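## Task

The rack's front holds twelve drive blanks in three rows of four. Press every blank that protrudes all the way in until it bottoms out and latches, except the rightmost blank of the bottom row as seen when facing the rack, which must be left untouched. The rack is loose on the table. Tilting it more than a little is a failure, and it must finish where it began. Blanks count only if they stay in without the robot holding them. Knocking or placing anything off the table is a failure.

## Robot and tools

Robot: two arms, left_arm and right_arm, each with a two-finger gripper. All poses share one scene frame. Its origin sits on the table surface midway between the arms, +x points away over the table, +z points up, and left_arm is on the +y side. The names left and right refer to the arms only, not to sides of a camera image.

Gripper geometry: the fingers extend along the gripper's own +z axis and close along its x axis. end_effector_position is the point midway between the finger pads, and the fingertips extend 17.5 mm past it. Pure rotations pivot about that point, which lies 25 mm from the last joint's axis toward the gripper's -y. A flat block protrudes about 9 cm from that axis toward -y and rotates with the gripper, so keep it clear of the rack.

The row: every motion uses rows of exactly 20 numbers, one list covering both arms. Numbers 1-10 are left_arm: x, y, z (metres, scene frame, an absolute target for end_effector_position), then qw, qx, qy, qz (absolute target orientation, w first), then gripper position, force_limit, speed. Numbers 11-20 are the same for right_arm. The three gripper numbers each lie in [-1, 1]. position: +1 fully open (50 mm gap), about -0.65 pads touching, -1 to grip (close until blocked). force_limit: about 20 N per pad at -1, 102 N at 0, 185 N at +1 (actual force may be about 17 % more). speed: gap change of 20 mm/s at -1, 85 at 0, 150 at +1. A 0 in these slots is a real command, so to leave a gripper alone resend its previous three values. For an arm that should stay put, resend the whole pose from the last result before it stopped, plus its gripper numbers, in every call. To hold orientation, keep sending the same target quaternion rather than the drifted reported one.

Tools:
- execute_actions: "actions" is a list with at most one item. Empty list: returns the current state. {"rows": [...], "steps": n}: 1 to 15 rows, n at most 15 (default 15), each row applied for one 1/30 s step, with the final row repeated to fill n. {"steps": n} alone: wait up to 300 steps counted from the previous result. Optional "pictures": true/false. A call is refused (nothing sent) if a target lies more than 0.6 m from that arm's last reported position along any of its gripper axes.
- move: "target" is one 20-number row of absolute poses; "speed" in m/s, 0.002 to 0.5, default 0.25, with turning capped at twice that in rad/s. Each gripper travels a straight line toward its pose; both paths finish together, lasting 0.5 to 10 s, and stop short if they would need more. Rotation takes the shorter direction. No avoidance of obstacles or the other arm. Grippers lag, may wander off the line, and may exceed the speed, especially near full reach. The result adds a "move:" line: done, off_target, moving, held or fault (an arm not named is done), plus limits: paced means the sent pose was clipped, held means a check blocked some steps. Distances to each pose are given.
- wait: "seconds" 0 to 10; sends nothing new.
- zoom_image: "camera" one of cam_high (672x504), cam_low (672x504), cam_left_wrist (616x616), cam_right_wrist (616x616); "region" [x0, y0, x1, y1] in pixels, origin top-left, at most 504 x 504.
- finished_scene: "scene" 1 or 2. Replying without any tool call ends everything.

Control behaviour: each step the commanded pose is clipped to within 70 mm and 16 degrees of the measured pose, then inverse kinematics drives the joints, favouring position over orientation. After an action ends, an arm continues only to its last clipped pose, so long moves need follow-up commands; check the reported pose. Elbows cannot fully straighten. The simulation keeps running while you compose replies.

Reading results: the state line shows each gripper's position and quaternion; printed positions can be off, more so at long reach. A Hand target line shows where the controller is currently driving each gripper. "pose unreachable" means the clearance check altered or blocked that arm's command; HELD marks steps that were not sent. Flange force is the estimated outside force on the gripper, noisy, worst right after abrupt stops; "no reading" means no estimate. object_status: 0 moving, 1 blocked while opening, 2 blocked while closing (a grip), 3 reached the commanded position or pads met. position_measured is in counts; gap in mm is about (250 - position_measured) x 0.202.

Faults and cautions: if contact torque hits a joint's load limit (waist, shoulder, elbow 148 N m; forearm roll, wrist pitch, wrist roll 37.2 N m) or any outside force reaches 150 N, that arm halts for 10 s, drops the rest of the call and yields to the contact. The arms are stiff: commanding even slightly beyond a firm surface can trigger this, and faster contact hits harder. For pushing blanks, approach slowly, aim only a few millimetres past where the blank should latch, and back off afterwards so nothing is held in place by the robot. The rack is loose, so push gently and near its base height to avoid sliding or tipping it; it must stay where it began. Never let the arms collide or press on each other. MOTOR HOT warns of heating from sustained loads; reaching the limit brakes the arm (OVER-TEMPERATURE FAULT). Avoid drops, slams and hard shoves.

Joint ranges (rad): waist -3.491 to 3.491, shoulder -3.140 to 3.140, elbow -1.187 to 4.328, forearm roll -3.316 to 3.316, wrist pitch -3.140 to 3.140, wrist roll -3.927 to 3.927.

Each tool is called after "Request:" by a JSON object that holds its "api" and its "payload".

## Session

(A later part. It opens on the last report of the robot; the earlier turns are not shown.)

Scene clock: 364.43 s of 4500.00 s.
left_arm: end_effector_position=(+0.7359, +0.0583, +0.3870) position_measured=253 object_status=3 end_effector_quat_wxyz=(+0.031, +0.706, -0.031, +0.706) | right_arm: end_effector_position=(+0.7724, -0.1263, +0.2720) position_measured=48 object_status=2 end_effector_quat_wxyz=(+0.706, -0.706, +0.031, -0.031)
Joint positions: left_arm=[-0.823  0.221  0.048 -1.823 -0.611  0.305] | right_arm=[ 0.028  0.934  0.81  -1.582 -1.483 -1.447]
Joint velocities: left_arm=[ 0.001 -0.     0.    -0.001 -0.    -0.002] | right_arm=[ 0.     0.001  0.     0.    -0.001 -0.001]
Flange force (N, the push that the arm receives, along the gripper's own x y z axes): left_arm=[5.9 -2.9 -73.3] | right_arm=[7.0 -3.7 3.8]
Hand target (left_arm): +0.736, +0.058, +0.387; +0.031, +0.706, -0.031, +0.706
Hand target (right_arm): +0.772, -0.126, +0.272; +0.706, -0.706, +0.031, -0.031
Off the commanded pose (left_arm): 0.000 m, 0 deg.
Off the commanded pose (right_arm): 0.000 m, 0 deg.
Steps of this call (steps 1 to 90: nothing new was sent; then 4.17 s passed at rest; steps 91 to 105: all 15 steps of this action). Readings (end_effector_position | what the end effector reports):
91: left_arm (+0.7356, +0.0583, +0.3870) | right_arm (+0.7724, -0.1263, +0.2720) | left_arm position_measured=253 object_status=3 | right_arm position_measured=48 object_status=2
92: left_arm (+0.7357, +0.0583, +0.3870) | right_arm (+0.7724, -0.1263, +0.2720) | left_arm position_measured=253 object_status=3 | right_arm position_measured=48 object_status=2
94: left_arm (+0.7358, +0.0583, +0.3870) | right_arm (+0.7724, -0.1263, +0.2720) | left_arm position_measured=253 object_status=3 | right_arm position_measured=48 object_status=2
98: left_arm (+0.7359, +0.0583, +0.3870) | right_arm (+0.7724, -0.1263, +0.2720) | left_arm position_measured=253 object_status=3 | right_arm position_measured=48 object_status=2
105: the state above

Request:
{"api": "move", "payload": {"target": [0.6905, 0.0630, 0.387, 0.0308, 0.7064, -0.0308, 0.7064, -1, 0, 0, 0.7724, -0.1263, 0.272, 0.7064, -0.7064, 0.0308, -0.0308, -1, 0.2, -1], "speed": 0.08}}

Request:
{"api": "move", "payload": {"target": [0.6912, 0.0742, 0.329, 0.0308, 0.7064, -0.0308, 0.7064, -1, 0, 0, 0.7724, -0.1263, 0.272, 0.7064, -0.7064, 0.0308, -0.0308, -1, 0.2, -1], "speed": 0.08}}

Request:
{"api": "zoom_image", "payload": {"camera": "cam_left_wrist", "region": [180, 130, 420, 370]}}

Request:
{"api": "zoom_image", "payload": {"camera": "cam_high", "region": [200, 260, 440, 420]}}

Scene clock: 376.10 s of 4500.00 s.
left_arm: end_effector_position=(+0.6906, +0.0630, +0.3869) position_measured=253 object_status=3 end_effector_quat_wxyz=(+0.031, +0.706, -0.031, +0.706) | right_arm: end_effector_position=(+0.7724, -0.1263, +0.2720) position_measured=48 object_status=2 end_effector_quat_wxyz=(+0.706, -0.706, +0.031, -0.031)
Joint positions: left_arm=[-0.876  0.132 -0.057 -1.817 -0.665  0.309] | right_arm=[ 0.028  0.934  0.81  -1.582 -1.483 -1.447]
Joint velocities: left_arm=[-0.002 -0.001 -0.002 -0.    -0.001 -0.   ] | right_arm=[ 0.    -0.001  0.     0.     0.001  0.001]
Flange force (N, the push that the arm receives, along the gripper's own x y z axes): left_arm=[-2.6 -0.7 -0.7] | right_arm=[-12.3 -1.0 -0.7]
Hand target (left_arm): +0.690, +0.063, +0.387; +0.031, +0.706, -0.031, +0.706
Hand target (right_arm): +0.772, -0.126, +0.272; +0.706, -0.706, +0.031, -0.031
Off the commanded pose (left_arm): 0.000 m, 0 deg.
Off the commanded pose (right_arm): 0.000 m, 0 deg.
After step 90, 7.70 s passed at rest.
move: done

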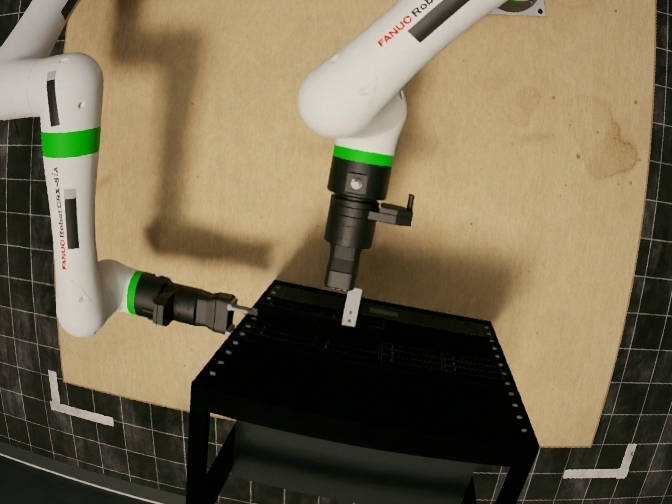

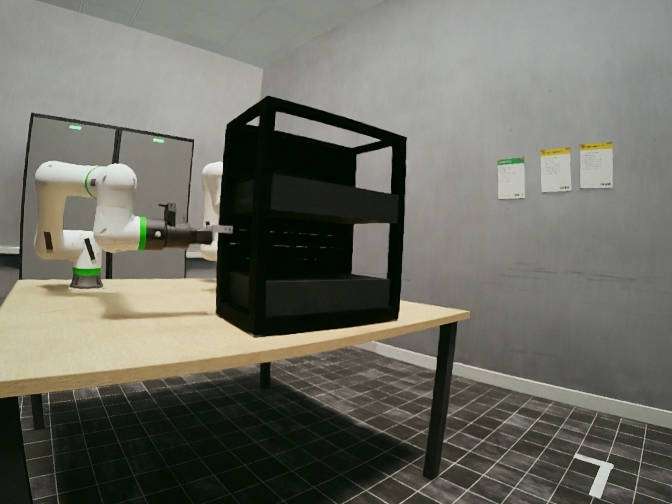

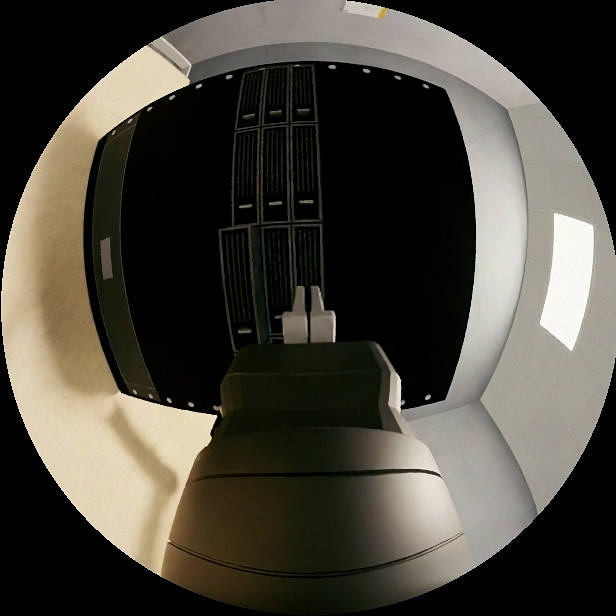

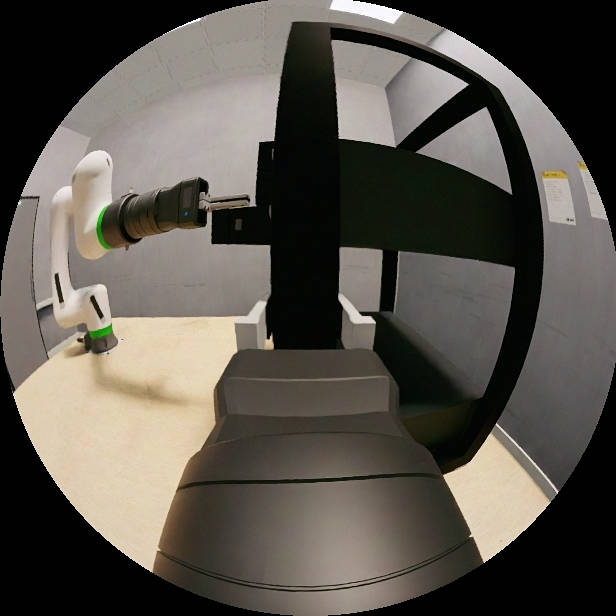

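Scene clock: 377.23 s of 4500.00 s.
left_arm: end_effector_position=(+0.6912, +0.0744, +0.3292) position_measured=253 object_status=3 end_effector_quat_wxyz=(+0.031, +0.706, -0.031, +0.707) | right_arm: end_effector_position=(+0.7724, -0.1263, +0.2720) position_measured=48 object_status=2 end_effector_quat_wxyz=(+0.706, -0.706, +0.031, -0.031)
Joint positions: left_arm=[-0.901  0.197 -0.149 -1.978 -0.739  0.527] | right_arm=[ 0.028  0.934  0.81  -1.582 -1.483 -1.447]
Joint velocities: left_arm=[-0.001  0.003 -0.002 -0.003 -0.003  0.006] | right_arm=[ 0.     0.001  0.    -0.     0.     0.001]
Flange force (N, the push that the arm receives, along the gripper's own x y z axes): left_arm=[-4.4 1.1 4.2] | right_arm=[-10.1 -2.2 -0.5]
Hand target (left_arm): +0.691, +0.074, +0.329; +0.031, +0.706, -0.031, +0.707
Hand target (right_arm): +0.772, -0.126, +0.272; +0.706, -0.706, +0.031, -0.031
Off the commanded pose (left_arm): 0.000 m, 0 deg.
Off the commanded pose (right_arm): 0.000 m, 0 deg.
move: done

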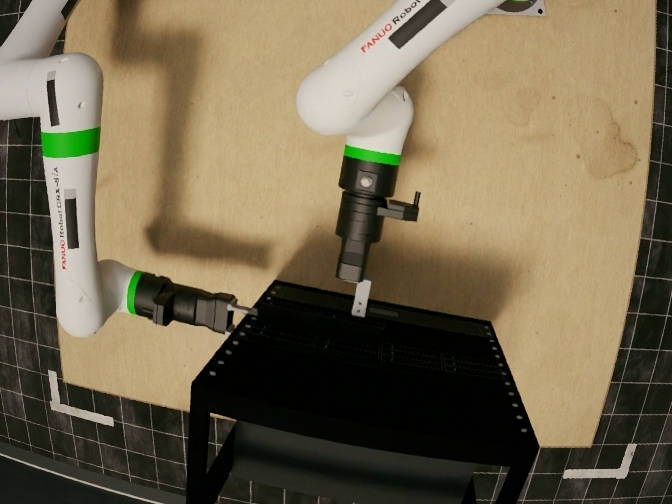

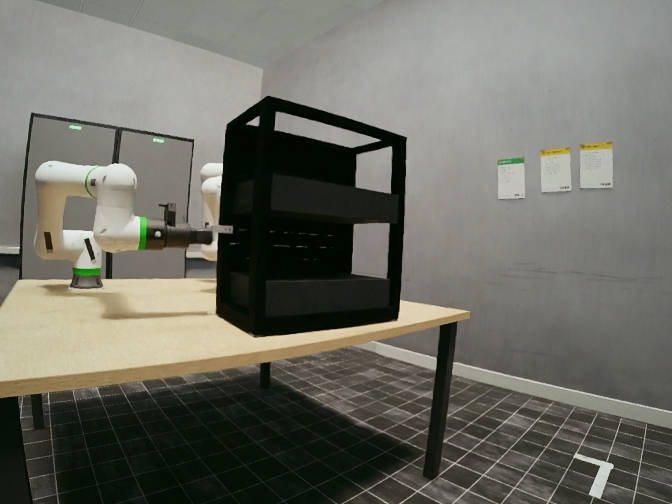

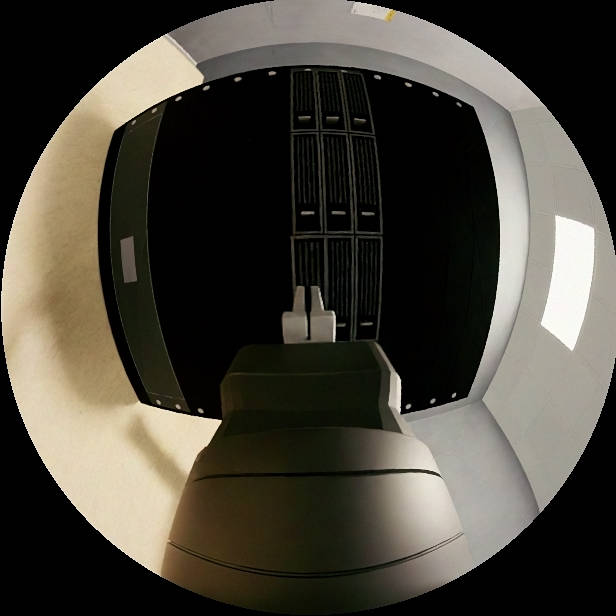

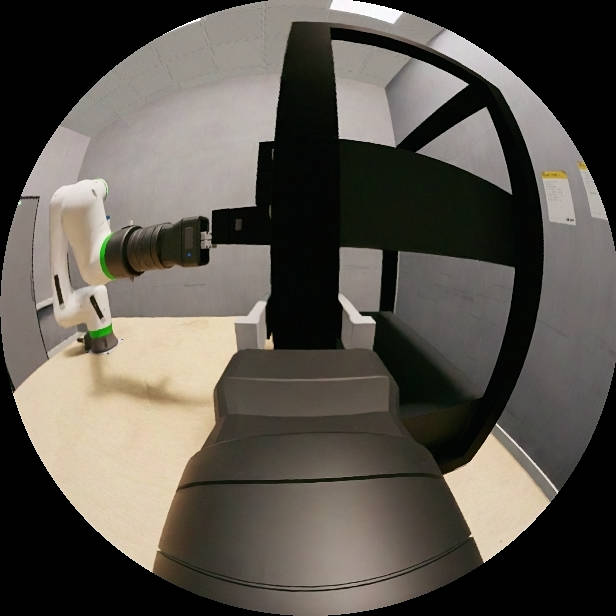

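Region (180, 130, 420, 370) of cam_left_wrist's 616x616 image, scaled by 2.100, with more detail than that image has.

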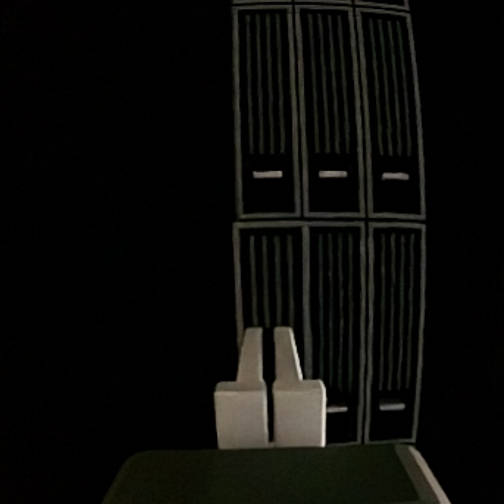

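Region (200, 260, 440, 420) of cam_high's 672x504 image, scaled by 2.100, with more detail than that image has.

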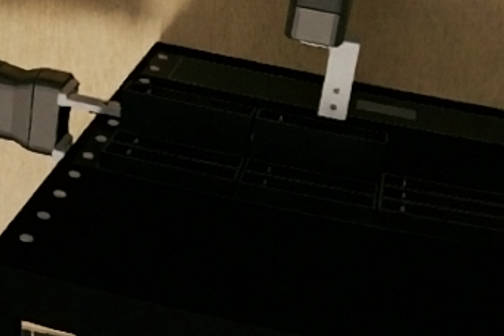

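Request:
{"api": "move", "payload": {"target": [0.7330, 0.0706, 0.3305, 0.0308, 0.7064, -0.0308, 0.7064, -1, 0, 0, 0.7724, -0.1263, 0.272, 0.7064, -0.7064, 0.0308, -0.0308, -1, 0.2, -1], "speed": 0.025}}

Scene clock: 382.87 s of 4500.00 s.
left_arm: end_effector_position=(+0.7329, +0.0706, +0.3305) position_measured=253 object_status=3 end_effector_quat_wxyz=(+0.031, +0.706, -0.031, +0.706) | right_arm: end_effector_position=(+0.7724, -0.1263, +0.2720) position_measured=48 object_status=2 end_effector_quat_wxyz=(+0.706, -0.706, +0.031, -0.031)
Joint positions: left_arm=[-0.851  0.273 -0.051 -1.993 -0.686  0.527] | right_arm=[ 0.028  0.934  0.81  -1.582 -1.482 -1.447]
Joint velocities: left_arm=[ 0.     0.002  0.003  0.     0.003 -0.   ] | right_arm=[ 0.    -0.     0.     0.    -0.001  0.002]
Flange force (N, the push that the arm receives, along the gripper's own x y z axes): left_arm=[-6.8 -2.4 -6.8] | right_arm=[-11.7 -2.1 -1.2]
Hand target (left_arm): +0.733, +0.071, +0.331; +0.031, +0.706, -0.031, +0.706
Hand target (right_arm): +0.772, -0.126, +0.272; +0.706, -0.706, +0.031, -0.031
Off the commanded pose (left_arm): 0.000 m, 0 deg.
Off the commanded pose (right_arm): 0.000 m, 0 deg.
After step 90, 0.70 s passed at rest.
move: done

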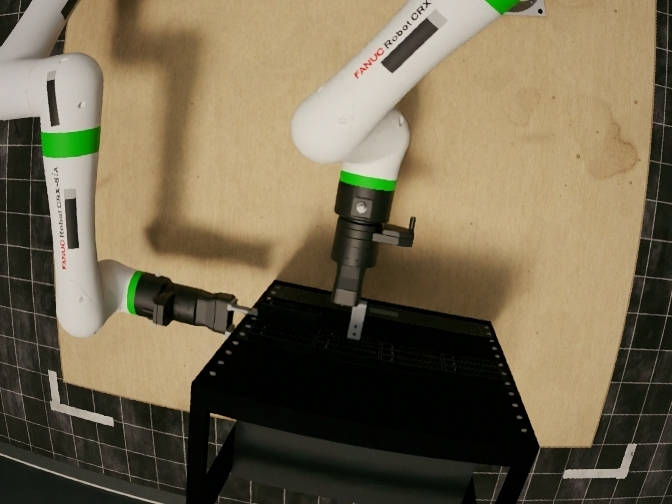

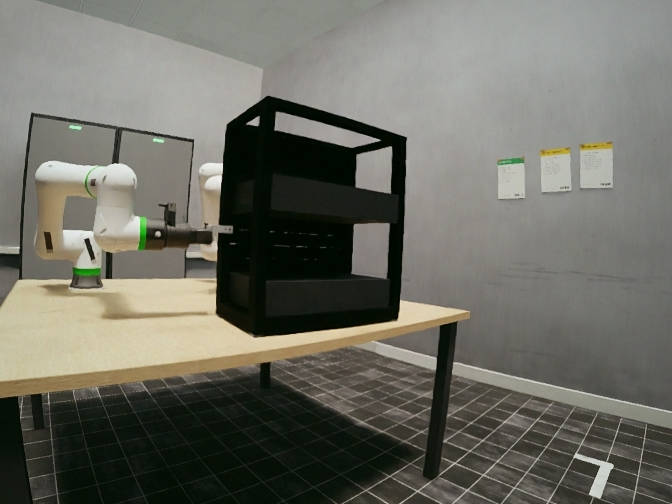

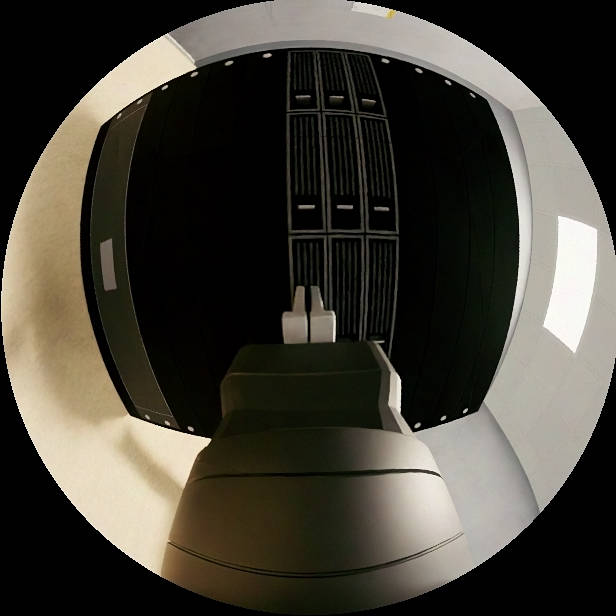

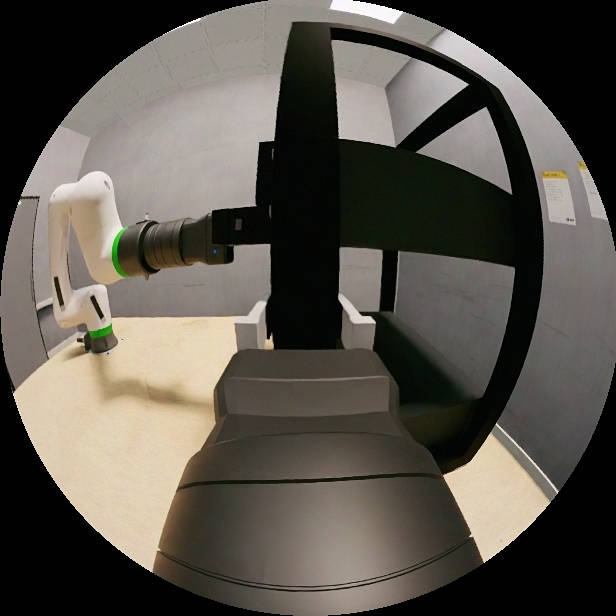

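Request:
{"api": "execute_actions", "payload": {"actions": [{"rows": [[0.7334, 0.0706, 0.3305, 0.0308, 0.7064, -0.0308, 0.7064, -1, 0, 0, 0.7724, -0.1263, 0.272, 0.7064, -0.7064, 0.0308, -0.0308, -1, 0.2, -1], [0.7338, 0.0705, 0.3305, 0.0308, 0.7064, -0.0308, 0.7064, -1, 0, 0, 0.7724, -0.1263, 0.272, 0.7064, -0.7064, 0.0308, -0.0308, -1, 0.2, -1]], "steps": 15}], "pictures": false}}

Scene clock: 385.97 s of 4500.00 s.
left_arm: end_effector_position=(+0.7338, +0.0705, +0.3305) position_measured=253 object_status=3 end_effector_quat_wxyz=(+0.031, +0.706, -0.031, +0.706) | right_arm: end_effector_position=(+0.7724, -0.1263, +0.2720) position_measured=48 object_status=2 end_effector_quat_wxyz=(+0.706, -0.706, +0.031, -0.031)
Joint positions: left_arm=[-0.85   0.275 -0.048 -1.993 -0.685  0.526] | right_arm=[ 0.028  0.934  0.81  -1.582 -1.483 -1.447]
Joint velocities: left_arm=[ 0.002  0.001  0.    -0.     0.001 -0.001] | right_arm=[ 0.    -0.001 -0.     0.     0.002 -0.   ]
Flange force (N, the push that the arm receives, along the gripper's own x y z axes): left_arm=[-5.6 -0.1 -5.5] | right_arm=[-10.5 -1.7 -1.7]
Hand target (left_arm): +0.734, +0.070, +0.331; +0.031, +0.706, -0.031, +0.706
Hand target (right_arm): +0.772, -0.126, +0.272; +0.706, -0.706, +0.031, -0.031
Off the commanded pose (left_arm): 0.000 m, 0 deg.
Off the commanded pose (right_arm): 0.000 m, 0 deg.
Steps of this call (steps 1 to 78: nothing new was sent; steps 79 to 93: all 15 steps of this action). Readings (end_effector_position | what the end effector reports):
79: left_arm (+0.7330, +0.0706, +0.3306) | right_arm (+0.7724, -0.1263, +0.2720) | left_arm position_measured=253 object_status=3 | right_arm position_measured=48 object_status=2
80: left_arm (+0.7332, +0.0706, +0.3305) | right_arm (+0.7724, -0.1263, +0.2720) | left_arm position_measured=253 object_status=3 | right_arm position_measured=48 object_status=2
82: left_arm (+0.7335, +0.0705, +0.3305) | right_arm (+0.7724, -0.1263, +0.2720) | left_arm position_measured=253 object_status=3 | right_arm position_measured=48 object_status=2
86: left_arm (+0.7338, +0.0705, +0.3305) | right_arm (+0.7724, -0.1263, +0.2720) | left_arm position_measured=253 object_status=3 | right_arm position_measured=48 object_status=2
93: the state above

Request:
{"api": "execute_actions", "payload": {"actions": [{"rows": [[0.7342, 0.0705, 0.3305, 0.0308, 0.7064, -0.0308, 0.7064, -1, 0, 0, 0.7724, -0.1263, 0.272, 0.7064, -0.7064, 0.0308, -0.0308, -1, 0.2, -1], [0.7346, 0.0704, 0.3305, 0.0308, 0.7064, -0.0308, 0.7064, -1, 0, 0, 0.7724, -0.1263, 0.272, 0.7064, -0.7064, 0.0308, -0.0308, -1, 0.2, -1]], "steps": 15}], "pictures": false}}

Scene clock: 388.90 s of 4500.00 s.
left_arm: end_effector_position=(+0.7346, +0.0704, +0.3305) position_measured=253 object_status=3 end_effector_quat_wxyz=(+0.031, +0.706, -0.031, +0.706) | right_arm: end_effector_position=(+0.7724, -0.1263, +0.2720) position_measured=48 object_status=2 end_effector_quat_wxyz=(+0.706, -0.706, +0.031, -0.031)
Joint positions: left_arm=[-0.849  0.277 -0.046 -1.994 -0.684  0.526] | right_arm=[ 0.028  0.934  0.81  -1.582 -1.483 -1.447]
Joint velocities: left_arm=[ 0.     0.    -0.    -0.001 -0.    -0.001] | right_arm=[ 0.    -0.    -0.001 -0.    -0.    -0.   ]
Flange force (N, the push that the arm receives, along the gripper's own x y z axes): left_arm=[-6.4 -0.1 -5.4] | right_arm=[-7.2 -1.9 -1.8]
Hand target (left_arm): +0.735, +0.070, +0.331; +0.031, +0.706, -0.031, +0.706
Hand target (right_arm): +0.772, -0.126, +0.272; +0.706, -0.706, +0.031, -0.031
Off the commanded pose (left_arm): 0.000 m, 0 deg.
Off the commanded pose (right_arm): 0.000 m, 0 deg.
Steps of this call (steps 1 to 73: nothing new was sent; steps 74 to 88: all 15 steps of this action). Readings (end_effector_position | what the end effector reports):
74: left_arm (+0.7338, +0.0705, +0.3305) | right_arm (+0.7724, -0.1263, +0.2720) | left_arm position_measured=253 object_status=3 | right_arm position_measured=48 object_status=2
75: left_arm (+0.7339, +0.0705, +0.3305) | right_arm (+0.7724, -0.1263, +0.2720) | left_arm position_measured=253 object_status=3 | right_arm position_measured=48 object_status=2
77: left_arm (+0.7343, +0.0704, +0.3305) | right_arm (+0.7724, -0.1263, +0.2720) | left_arm position_measured=253 object_status=3 | right_arm position_measured=48 object_status=2
81: left_arm (+0.7346, +0.0704, +0.3305) | right_arm (+0.7724, -0.1263, +0.2720) | left_arm position_measured=253 object_status=3 | right_arm position_measured=48 object_status=2
88: the state above

Request:
{"api": "execute_actions", "payload": {"actions": [{"rows": [[0.7350, 0.0704, 0.3305, 0.0308, 0.7064, -0.0308, 0.7064, -1, 0, 0, 0.7724, -0.1263, 0.272, 0.7064, -0.7064, 0.0308, -0.0308, -1, 0.2, -1], [0.7354, 0.0704, 0.3305, 0.0308, 0.7064, -0.0308, 0.7064, -1, 0, 0, 0.7724, -0.1263, 0.272, 0.7064, -0.7064, 0.0308, -0.0308, -1, 0.2, -1]], "steps": 15}], "pictures": false}}

Scene clock: 393.87 s of 4500.00 s.
left_arm: end_effector_position=(+0.7354, +0.0704, +0.3305) position_measured=253 object_status=3 end_effector_quat_wxyz=(+0.031, +0.706, -0.031, +0.706) | right_arm: end_effector_position=(+0.7724, -0.1263, +0.2720) position_measured=48 object_status=2 end_effector_quat_wxyz=(+0.706, -0.706, +0.031, -0.031)
Joint positions: left_arm=[-0.848  0.278 -0.045 -1.994 -0.683  0.526] | right_arm=[ 0.028  0.934  0.81  -1.582 -1.483 -1.447]
Joint velocities: left_arm=[ 0.    -0.     0.     0.     0.     0.001] | right_arm=[-0.    -0.    -0.001  0.    -0.001 -0.002]
Flange force (N, the push that the arm receives, along the gripper's own x y z axes): left_arm=[-6.0 1.1 -5.2] | right_arm=[-9.4 -1.3 0.1]
Hand target (left_arm): +0.735, +0.070, +0.331; +0.031, +0.706, -0.031, +0.706
Hand target (right_arm): +0.772, -0.126, +0.272; +0.706, -0.706, +0.031, -0.031
Off the commanded pose (left_arm): 0.000 m, 0 deg.
Off the commanded pose (right_arm): 0.000 m, 0 deg.
Steps of this call (steps 1 to 90: nothing new was sent; then 1.47 s passed at rest; steps 91 to 105: all 15 steps of this action). Readings (end_effector_position | what the end effector reports):
91: left_arm (+0.7346, +0.0704, +0.3305) | right_arm (+0.7724, -0.1263, +0.2720) | left_arm position_measured=253 object_status=3 | right_arm position_measured=48 object_status=2
92: left_arm (+0.7347, +0.0704, +0.3305) | right_arm (+0.7724, -0.1263, +0.2720) | left_arm position_measured=253 object_status=3 | right_arm position_measured=48 object_status=2
94: left_arm (+0.7351, +0.0704, +0.3305) | right_arm (+0.7724, -0.1263, +0.2720) | left_arm position_measured=253 object_status=3 | right_arm position_measured=48 object_status=2
98: left_arm (+0.7354, +0.0704, +0.3305) | right_arm (+0.7724, -0.1263, +0.2720) | left_arm position_measured=253 object_status=3 | right_arm position_measured=48 object_status=2
105: the state above

Request:
{"api": "execute_actions", "payload": {"actions": [{"rows": [[0.7358, 0.0703, 0.3305, 0.0308, 0.7064, -0.0308, 0.7064, -1, 0, 0, 0.7724, -0.1263, 0.272, 0.7064, -0.7064, 0.0308, -0.0308, -1, 0.2, -1], [0.7362, 0.0703, 0.3305, 0.0308, 0.7064, -0.0308, 0.7064, -1, 0, 0, 0.7724, -0.1263, 0.272, 0.7064, -0.7064, 0.0308, -0.0308, -1, 0.2, -1]], "steps": 15}], "pictures": false}}

Scene clock: 397.80 s of 4500.00 s.
left_arm: end_effector_position=(+0.7362, +0.0703, +0.3305) position_measured=253 object_status=3 end_effector_quat_wxyz=(+0.031, +0.706, -0.031, +0.706) | right_arm: end_effector_position=(+0.7724, -0.1263, +0.2720) position_measured=48 object_status=2 end_effector_quat_wxyz=(+0.706, -0.706, +0.031, -0.031)
Joint positions: left_arm=[-0.847  0.28  -0.043 -1.994 -0.682  0.526] | right_arm=[ 0.028  0.934  0.81  -1.582 -1.483 -1.447]
Joint velocities: left_arm=[ 0.002 -0.001 -0.    -0.     0.     0.001] | right_arm=[-0.     0.     0.     0.    -0.     0.001]
Flange force (N, the push that the arm receives, along the gripper's own x y z axes): left_arm=[-6.6 0.8 -5.5] | right_arm=[-10.4 -1.2 -0.6]
Hand target (left_arm): +0.736, +0.070, +0.331; +0.031, +0.706, -0.031, +0.706
Hand target (right_arm): +0.772, -0.126, +0.272; +0.706, -0.706, +0.031, -0.031
Off the commanded pose (left_arm): 0.000 m, 0 deg.
Off the commanded pose (right_arm): 0.000 m, 0 deg.
Steps of this call (steps 1 to 90: nothing new was sent; then 0.43 s passed at rest; steps 91 to 105: all 15 steps of this action). Readings (end_effector_position | what the end effector reports):
91: left_arm (+0.7354, +0.0704, +0.3305) | right_arm (+0.7724, -0.1263, +0.2720) | left_arm position_measured=253 object_status=3 | right_arm position_measured=48 object_status=2
92: left_arm (+0.7355, +0.0704, +0.3305) | right_arm (+0.7724, -0.1263, +0.2720) | left_arm position_measured=253 object_status=3 | right_arm position_measured=48 object_status=2
94: left_arm (+0.7359, +0.0703, +0.3305) | right_arm (+0.7724, -0.1263, +0.2720) | left_arm position_measured=253 object_status=3 | right_arm position_measured=48 object_status=2
98: left_arm (+0.7362, +0.0703, +0.3305) | right_arm (+0.7724, -0.1263, +0.2720) | left_arm position_measured=253 object_status=3 | right_arm position_measured=48 object_status=2
105: the state above

Request:
{"api": "execute_actions", "payload": {"actions": [{"rows": [[0.7366, 0.0703, 0.3305, 0.0308, 0.7064, -0.0308, 0.7064, -1, 0, 0, 0.7724, -0.1263, 0.272, 0.7064, -0.7064, 0.0308, -0.0308, -1, 0.2, -1], [0.7370, 0.0702, 0.3305, 0.0308, 0.7064, -0.0308, 0.7064, -1, 0, 0, 0.7724, -0.1263, 0.272, 0.7064, -0.7064, 0.0308, -0.0308, -1, 0.2, -1]], "steps": 15}], "pictures": false}}

Scene clock: 402.30 s of 4500.00 s.
left_arm: end_effector_position=(+0.7370, +0.0702, +0.3305) position_measured=253 object_status=3 end_effector_quat_wxyz=(+0.031, +0.706, -0.031, +0.706) | right_arm: end_effector_position=(+0.7724, -0.1263, +0.2720) position_measured=48 object_status=2 end_effector_quat_wxyz=(+0.706, -0.706, +0.031, -0.031)
Joint positions: left_arm=[-0.846  0.281 -0.041 -1.994 -0.681  0.526] | right_arm=[ 0.028  0.934  0.81  -1.582 -1.483 -1.447]
Joint velocities: left_arm=[ 0.001 -0.    -0.     0.001  0.     0.001] | right_arm=[ 0.    -0.001 -0.    -0.    -0.002  0.   ]
Flange force (N, the push that the arm receives, along the gripper's own x y z axes): left_arm=[4.7 -3.7 -74.3] | right_arm=[4.0 -3.7 4.7]
Hand target (left_arm): +0.737, +0.070, +0.331; +0.031, +0.706, -0.031, +0.706
Hand target (right_arm): +0.772, -0.126, +0.272; +0.706, -0.706, +0.031, -0.031
Off the commanded pose (left_arm): 0.000 m, 0 deg.
Off the commanded pose (right_arm): 0.000 m, 0 deg.
Steps of this call (steps 1 to 90: nothing new was sent; then 1.00 s passed at rest; steps 91 to 105: all 15 steps of this action). Readings (end_effector_position | what the end effector reports):
91: left_arm (+0.7362, +0.0703, +0.3305) | right_arm (+0.7724, -0.1263, +0.2720) | left_arm position_measured=253 object_status=3 | right_arm position_measured=48 object_status=2
92: left_arm (+0.7363, +0.0703, +0.3305) | right_arm (+0.7724, -0.1263, +0.2720) | left_arm position_measured=253 object_status=3 | right_arm position_measured=48 object_status=2
94: left_arm (+0.7366, +0.0703, +0.3305) | right_arm (+0.7724, -0.1263, +0.2720) | left_arm position_measured=253 object_status=3 | right_arm position_measured=48 object_status=2
98: left_arm (+0.7369, +0.0702, +0.3305) | right_arm (+0.7724, -0.1263, +0.2720) | left_arm position_measured=253 object_status=3 | right_arm position_measured=48 object_status=2
105: the state above

Request:
{"api": "move", "payload": {"target": [0.60, 0.10, 0.36, 0.0308, 0.7064, -0.0308, 0.7064, -1, 0, 0, 0.7724, -0.1263, 0.272, 0.7064, -0.7064, 0.0308, -0.0308, -1, 0.2, -1], "speed": 0.1}}

Request:
{"api": "zoom_image", "payload": {"camera": "cam_high", "region": [200, 260, 540, 460]}}

Request:
{"api": "zoom_image", "payload": {"camera": "cam_right_wrist", "region": [180, 110, 340, 270]}}

Request:
{"api": "zoom_image", "payload": {"camera": "cam_left_wrist", "region": [180, 60, 440, 360]}}

Scene clock: 410.50 s of 4500.00 s.
left_arm: end_effector_position=(+0.6001, +0.0999, +0.3597) position_measured=253 object_status=3 end_effector_quat_wxyz=(+0.031, +0.707, -0.031, +0.706) | right_arm: end_effector_position=(+0.7724, -0.1263, +0.2720) position_measured=48 object_status=2 end_effector_quat_wxyz=(+0.706, -0.706, +0.031, -0.031)
Joint positions: left_arm=[-0.979 -0.056 -0.324 -1.85  -0.782  0.385] | right_arm=[ 0.028  0.934  0.81  -1.582 -1.483 -1.447]
Joint velocities: left_arm=[-0.    -0.003 -0.002  0.001 -0.001 -0.001] | right_arm=[-0.    -0.001  0.001 -0.     0.001 -0.   ]
Flange force (N, the push that the arm receives, along the gripper's own x y z axes): left_arm=[-6.6 1.2 3.9] | right_arm=[-7.7 -3.1 -0.6]
Hand target (left_arm): +0.600, +0.100, +0.360; +0.031, +0.707, -0.031, +0.706
Hand target (right_arm): +0.772, -0.126, +0.272; +0.706, -0.706, +0.031, -0.031
Off the commanded pose (left_arm): 0.000 m, 0 deg.
Off the commanded pose (right_arm): 0.000 m, 0 deg.
After step 90, 3.37 s passed at rest.
move: done

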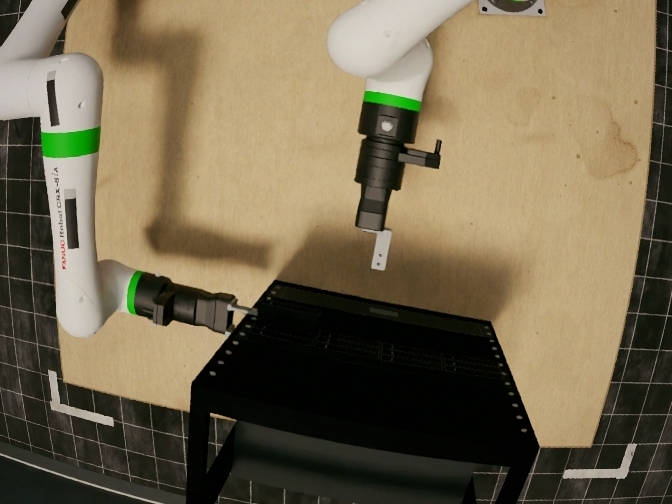

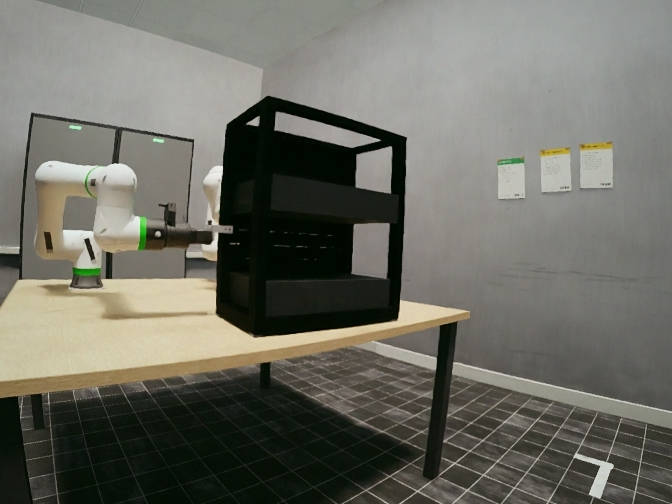

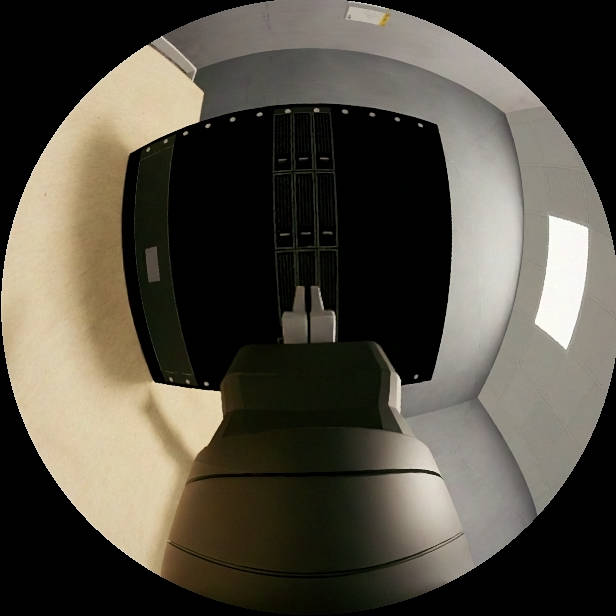

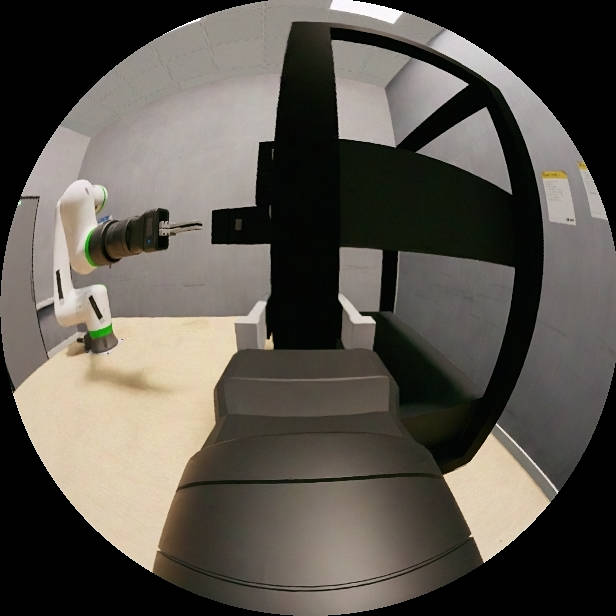

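Region (200, 260, 540, 460) of cam_high's 672x504 image, scaled by 1.482, with more detail than that image has; it fills the top 296 rows of this view, and the rest is white.

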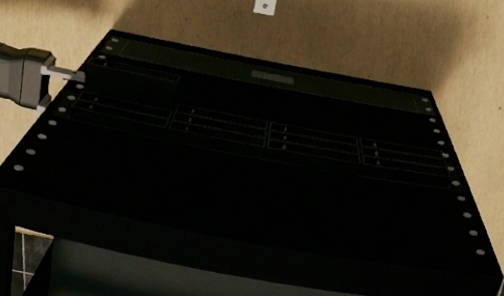

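Region (180, 110, 340, 270) of cam_right_wrist's 616x616 image, scaled by 3.150, with more detail than that image has.

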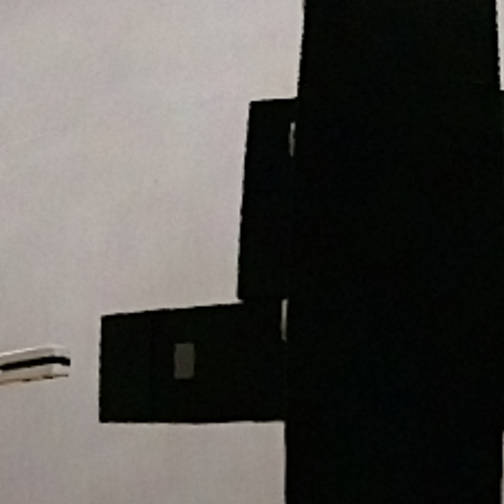

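Region (180, 60, 440, 360) of cam_left_wrist's 616x616 image, scaled by 1.680, with more detail than that image has; it fills the left 437 columns of this view, and the rest is white.

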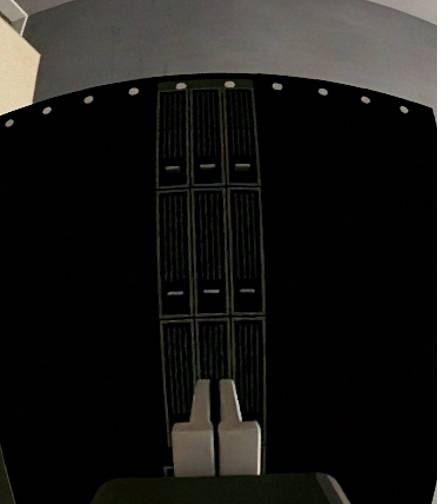

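Request:
{"api": "zoom_image", "payload": {"camera": "cam_high", "region": [370, 320, 520, 400]}}

Request:
{"api": "zoom_image", "payload": {"camera": "cam_high", "region": [240, 290, 400, 375]}}

Region (370, 320, 520, 400) of cam_high's 672x504 image, scaled by 3.360, with more detail than that image has; it fills the top 269 rows of this view, and the rest is white.

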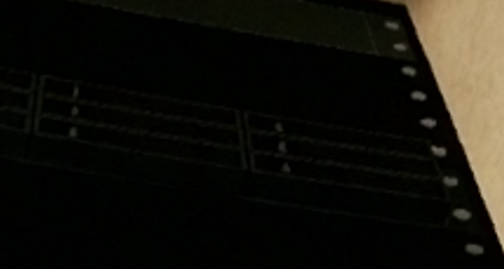

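Region (240, 290, 400, 375) of cam_high's 672x504 image, scaled by 3.150, with more detail than that image has; it fills the top 268 rows of this view, and the rest is white.

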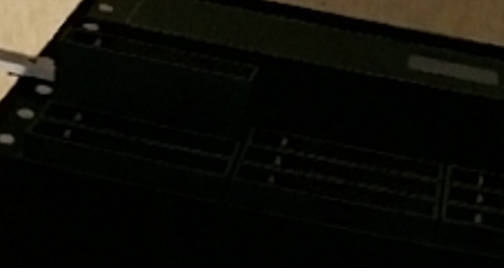

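All blanks are flush except the bottom-right one, which is untouched. Next I'll release the post and back the right arm away.

Request:
{"api": "move", "payload": {"target": [0.60, 0.10, 0.36, 0.0308, 0.7064, -0.0308, 0.7064, -1, 0, 0, 0.7724, -0.1263, 0.272, 0.7064, -0.7064, 0.0308, -0.0308, 1, 0.2, 0], "speed": 0.05}}

Request:
{"api": "move", "payload": {"target": [0.60, 0.10, 0.36, 0.0308, 0.7064, -0.0308, 0.7064, -1, 0, 0, 0.7620, -0.2460, 0.272, 0.7064, -0.7064, 0.0308, -0.0308, 1, 0.2, 0], "speed": 0.1}}

Scene clock: 418.87 s of 4500.00 s.
left_arm: end_effector_position=(+0.6000, +0.1000, +0.3600) position_measured=253 object_status=3 end_effector_quat_wxyz=(+0.031, +0.706, -0.031, +0.706) | right_arm: end_effector_position=(+0.7724, -0.1263, +0.2720) position_measured=3 object_status=3 end_effector_quat_wxyz=(+0.706, -0.706, +0.031, -0.031)
Joint positions: left_arm=[-0.979 -0.056 -0.324 -1.851 -0.782  0.385] | right_arm=[ 0.028  0.934  0.81  -1.582 -1.483 -1.447]
Joint velocities: left_arm=[ 0.001  0.    -0.001  0.     0.001  0.001] | right_arm=[-0.     0.002  0.     0.     0.001 -0.   ]
Flange force (N, the push that the arm receives, along the gripper's own x y z axes): left_arm=[-3.3 0.9 2.6] | right_arm=[-14.5 -2.8 -1.3]
Hand target (left_arm): +0.600, +0.100, +0.360; +0.031, +0.706, -0.031, +0.706
Hand target (right_arm): +0.772, -0.126, +0.272; +0.706, -0.706, +0.031, -0.031
Off the commanded pose (left_arm): 0.000 m, 0 deg.
Off the commanded pose (right_arm): 0.000 m, 0 deg.
After step 90, 4.67 s passed at rest.
move: done

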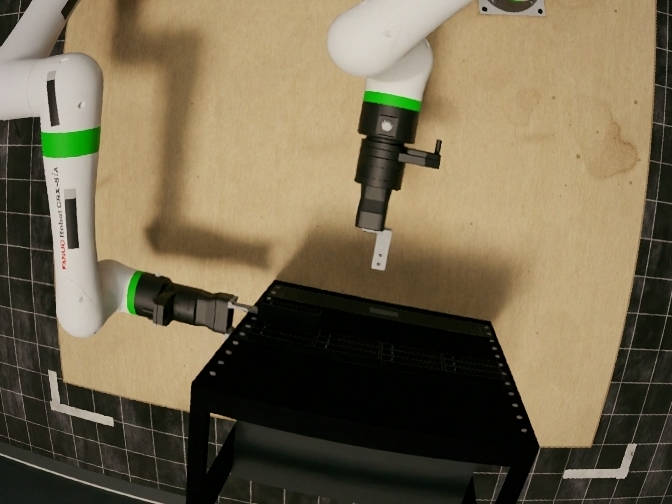

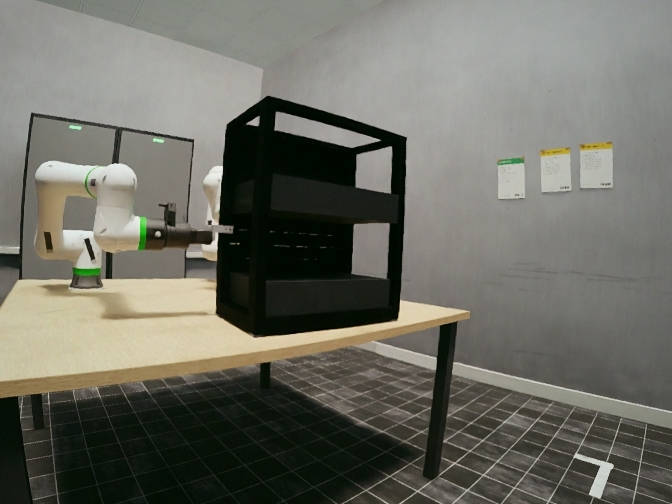

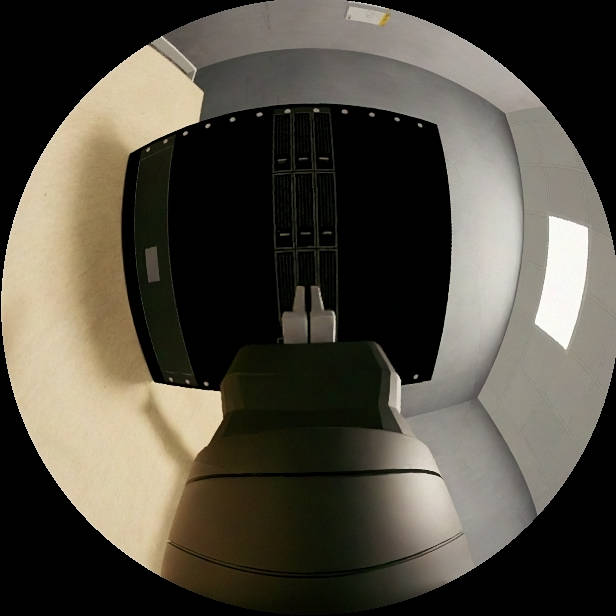

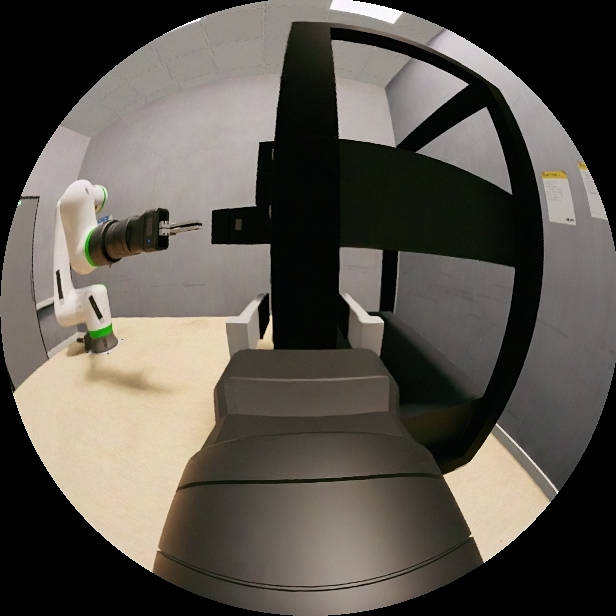

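Scene clock: 420.47 s of 4500.00 s.
left_arm: end_effector_position=(+0.6000, +0.1000, +0.3600) position_measured=253 object_status=3 end_effector_quat_wxyz=(+0.031, +0.706, -0.031, +0.706) | right_arm: end_effector_position=(+0.7621, -0.2458, +0.2719) position_measured=3 object_status=3 end_effector_quat_wxyz=(+0.706, -0.707, +0.031, -0.031)
Joint positions: left_arm=[-0.979 -0.056 -0.324 -1.851 -0.782  0.385] | right_arm=[-0.131  0.931  0.805 -1.562 -1.64  -1.445]
Joint velocities: left_arm=[-0.001 -0.001  0.     0.001 -0.001  0.001] | right_arm=[-0.002  0.     0.001  0.    -0.001  0.   ]
Flange force (N, the push that the arm receives, along the gripper's own x y z axes): left_arm=[-3.4 1.3 3.5] | right_arm=[-10.6 -1.5 -0.2]
Hand target (left_arm): +0.600, +0.100, +0.360; +0.031, +0.706, -0.031, +0.706
Hand target (right_arm): +0.762, -0.246, +0.272; +0.706, -0.707, +0.031, -0.031
Off the commanded pose (left_arm): 0.000 m, 0 deg.
Off the commanded pose (right_arm): 0.000 m, 0 deg.
move: done

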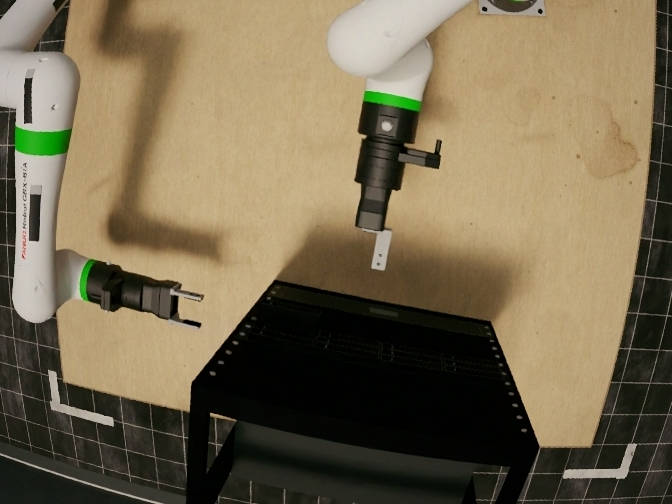

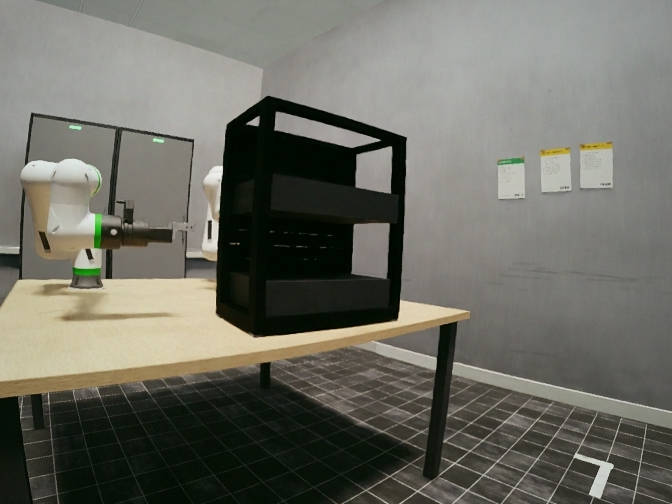

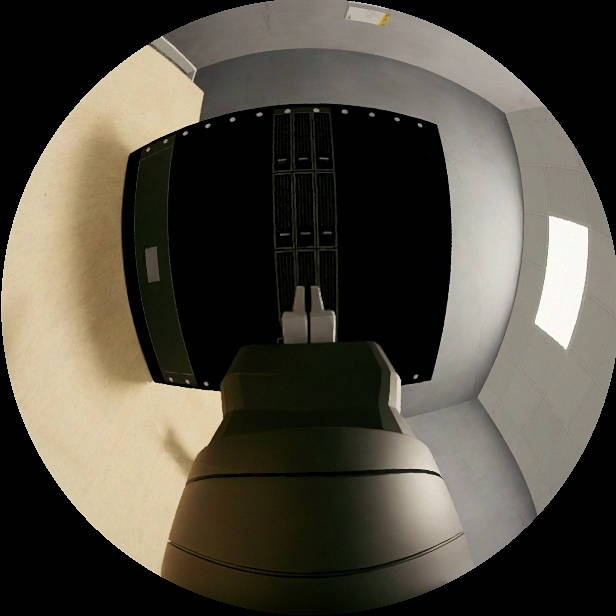

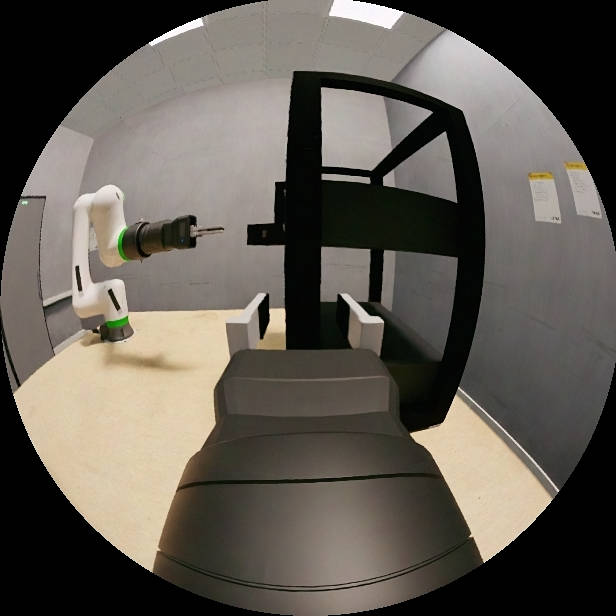

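The rack is where it started and both arms are clear, so I'm ending scene 1.

Request:
{"api": "finished_scene", "payload": {"scene": 1}}

The scene is finished: the task was done.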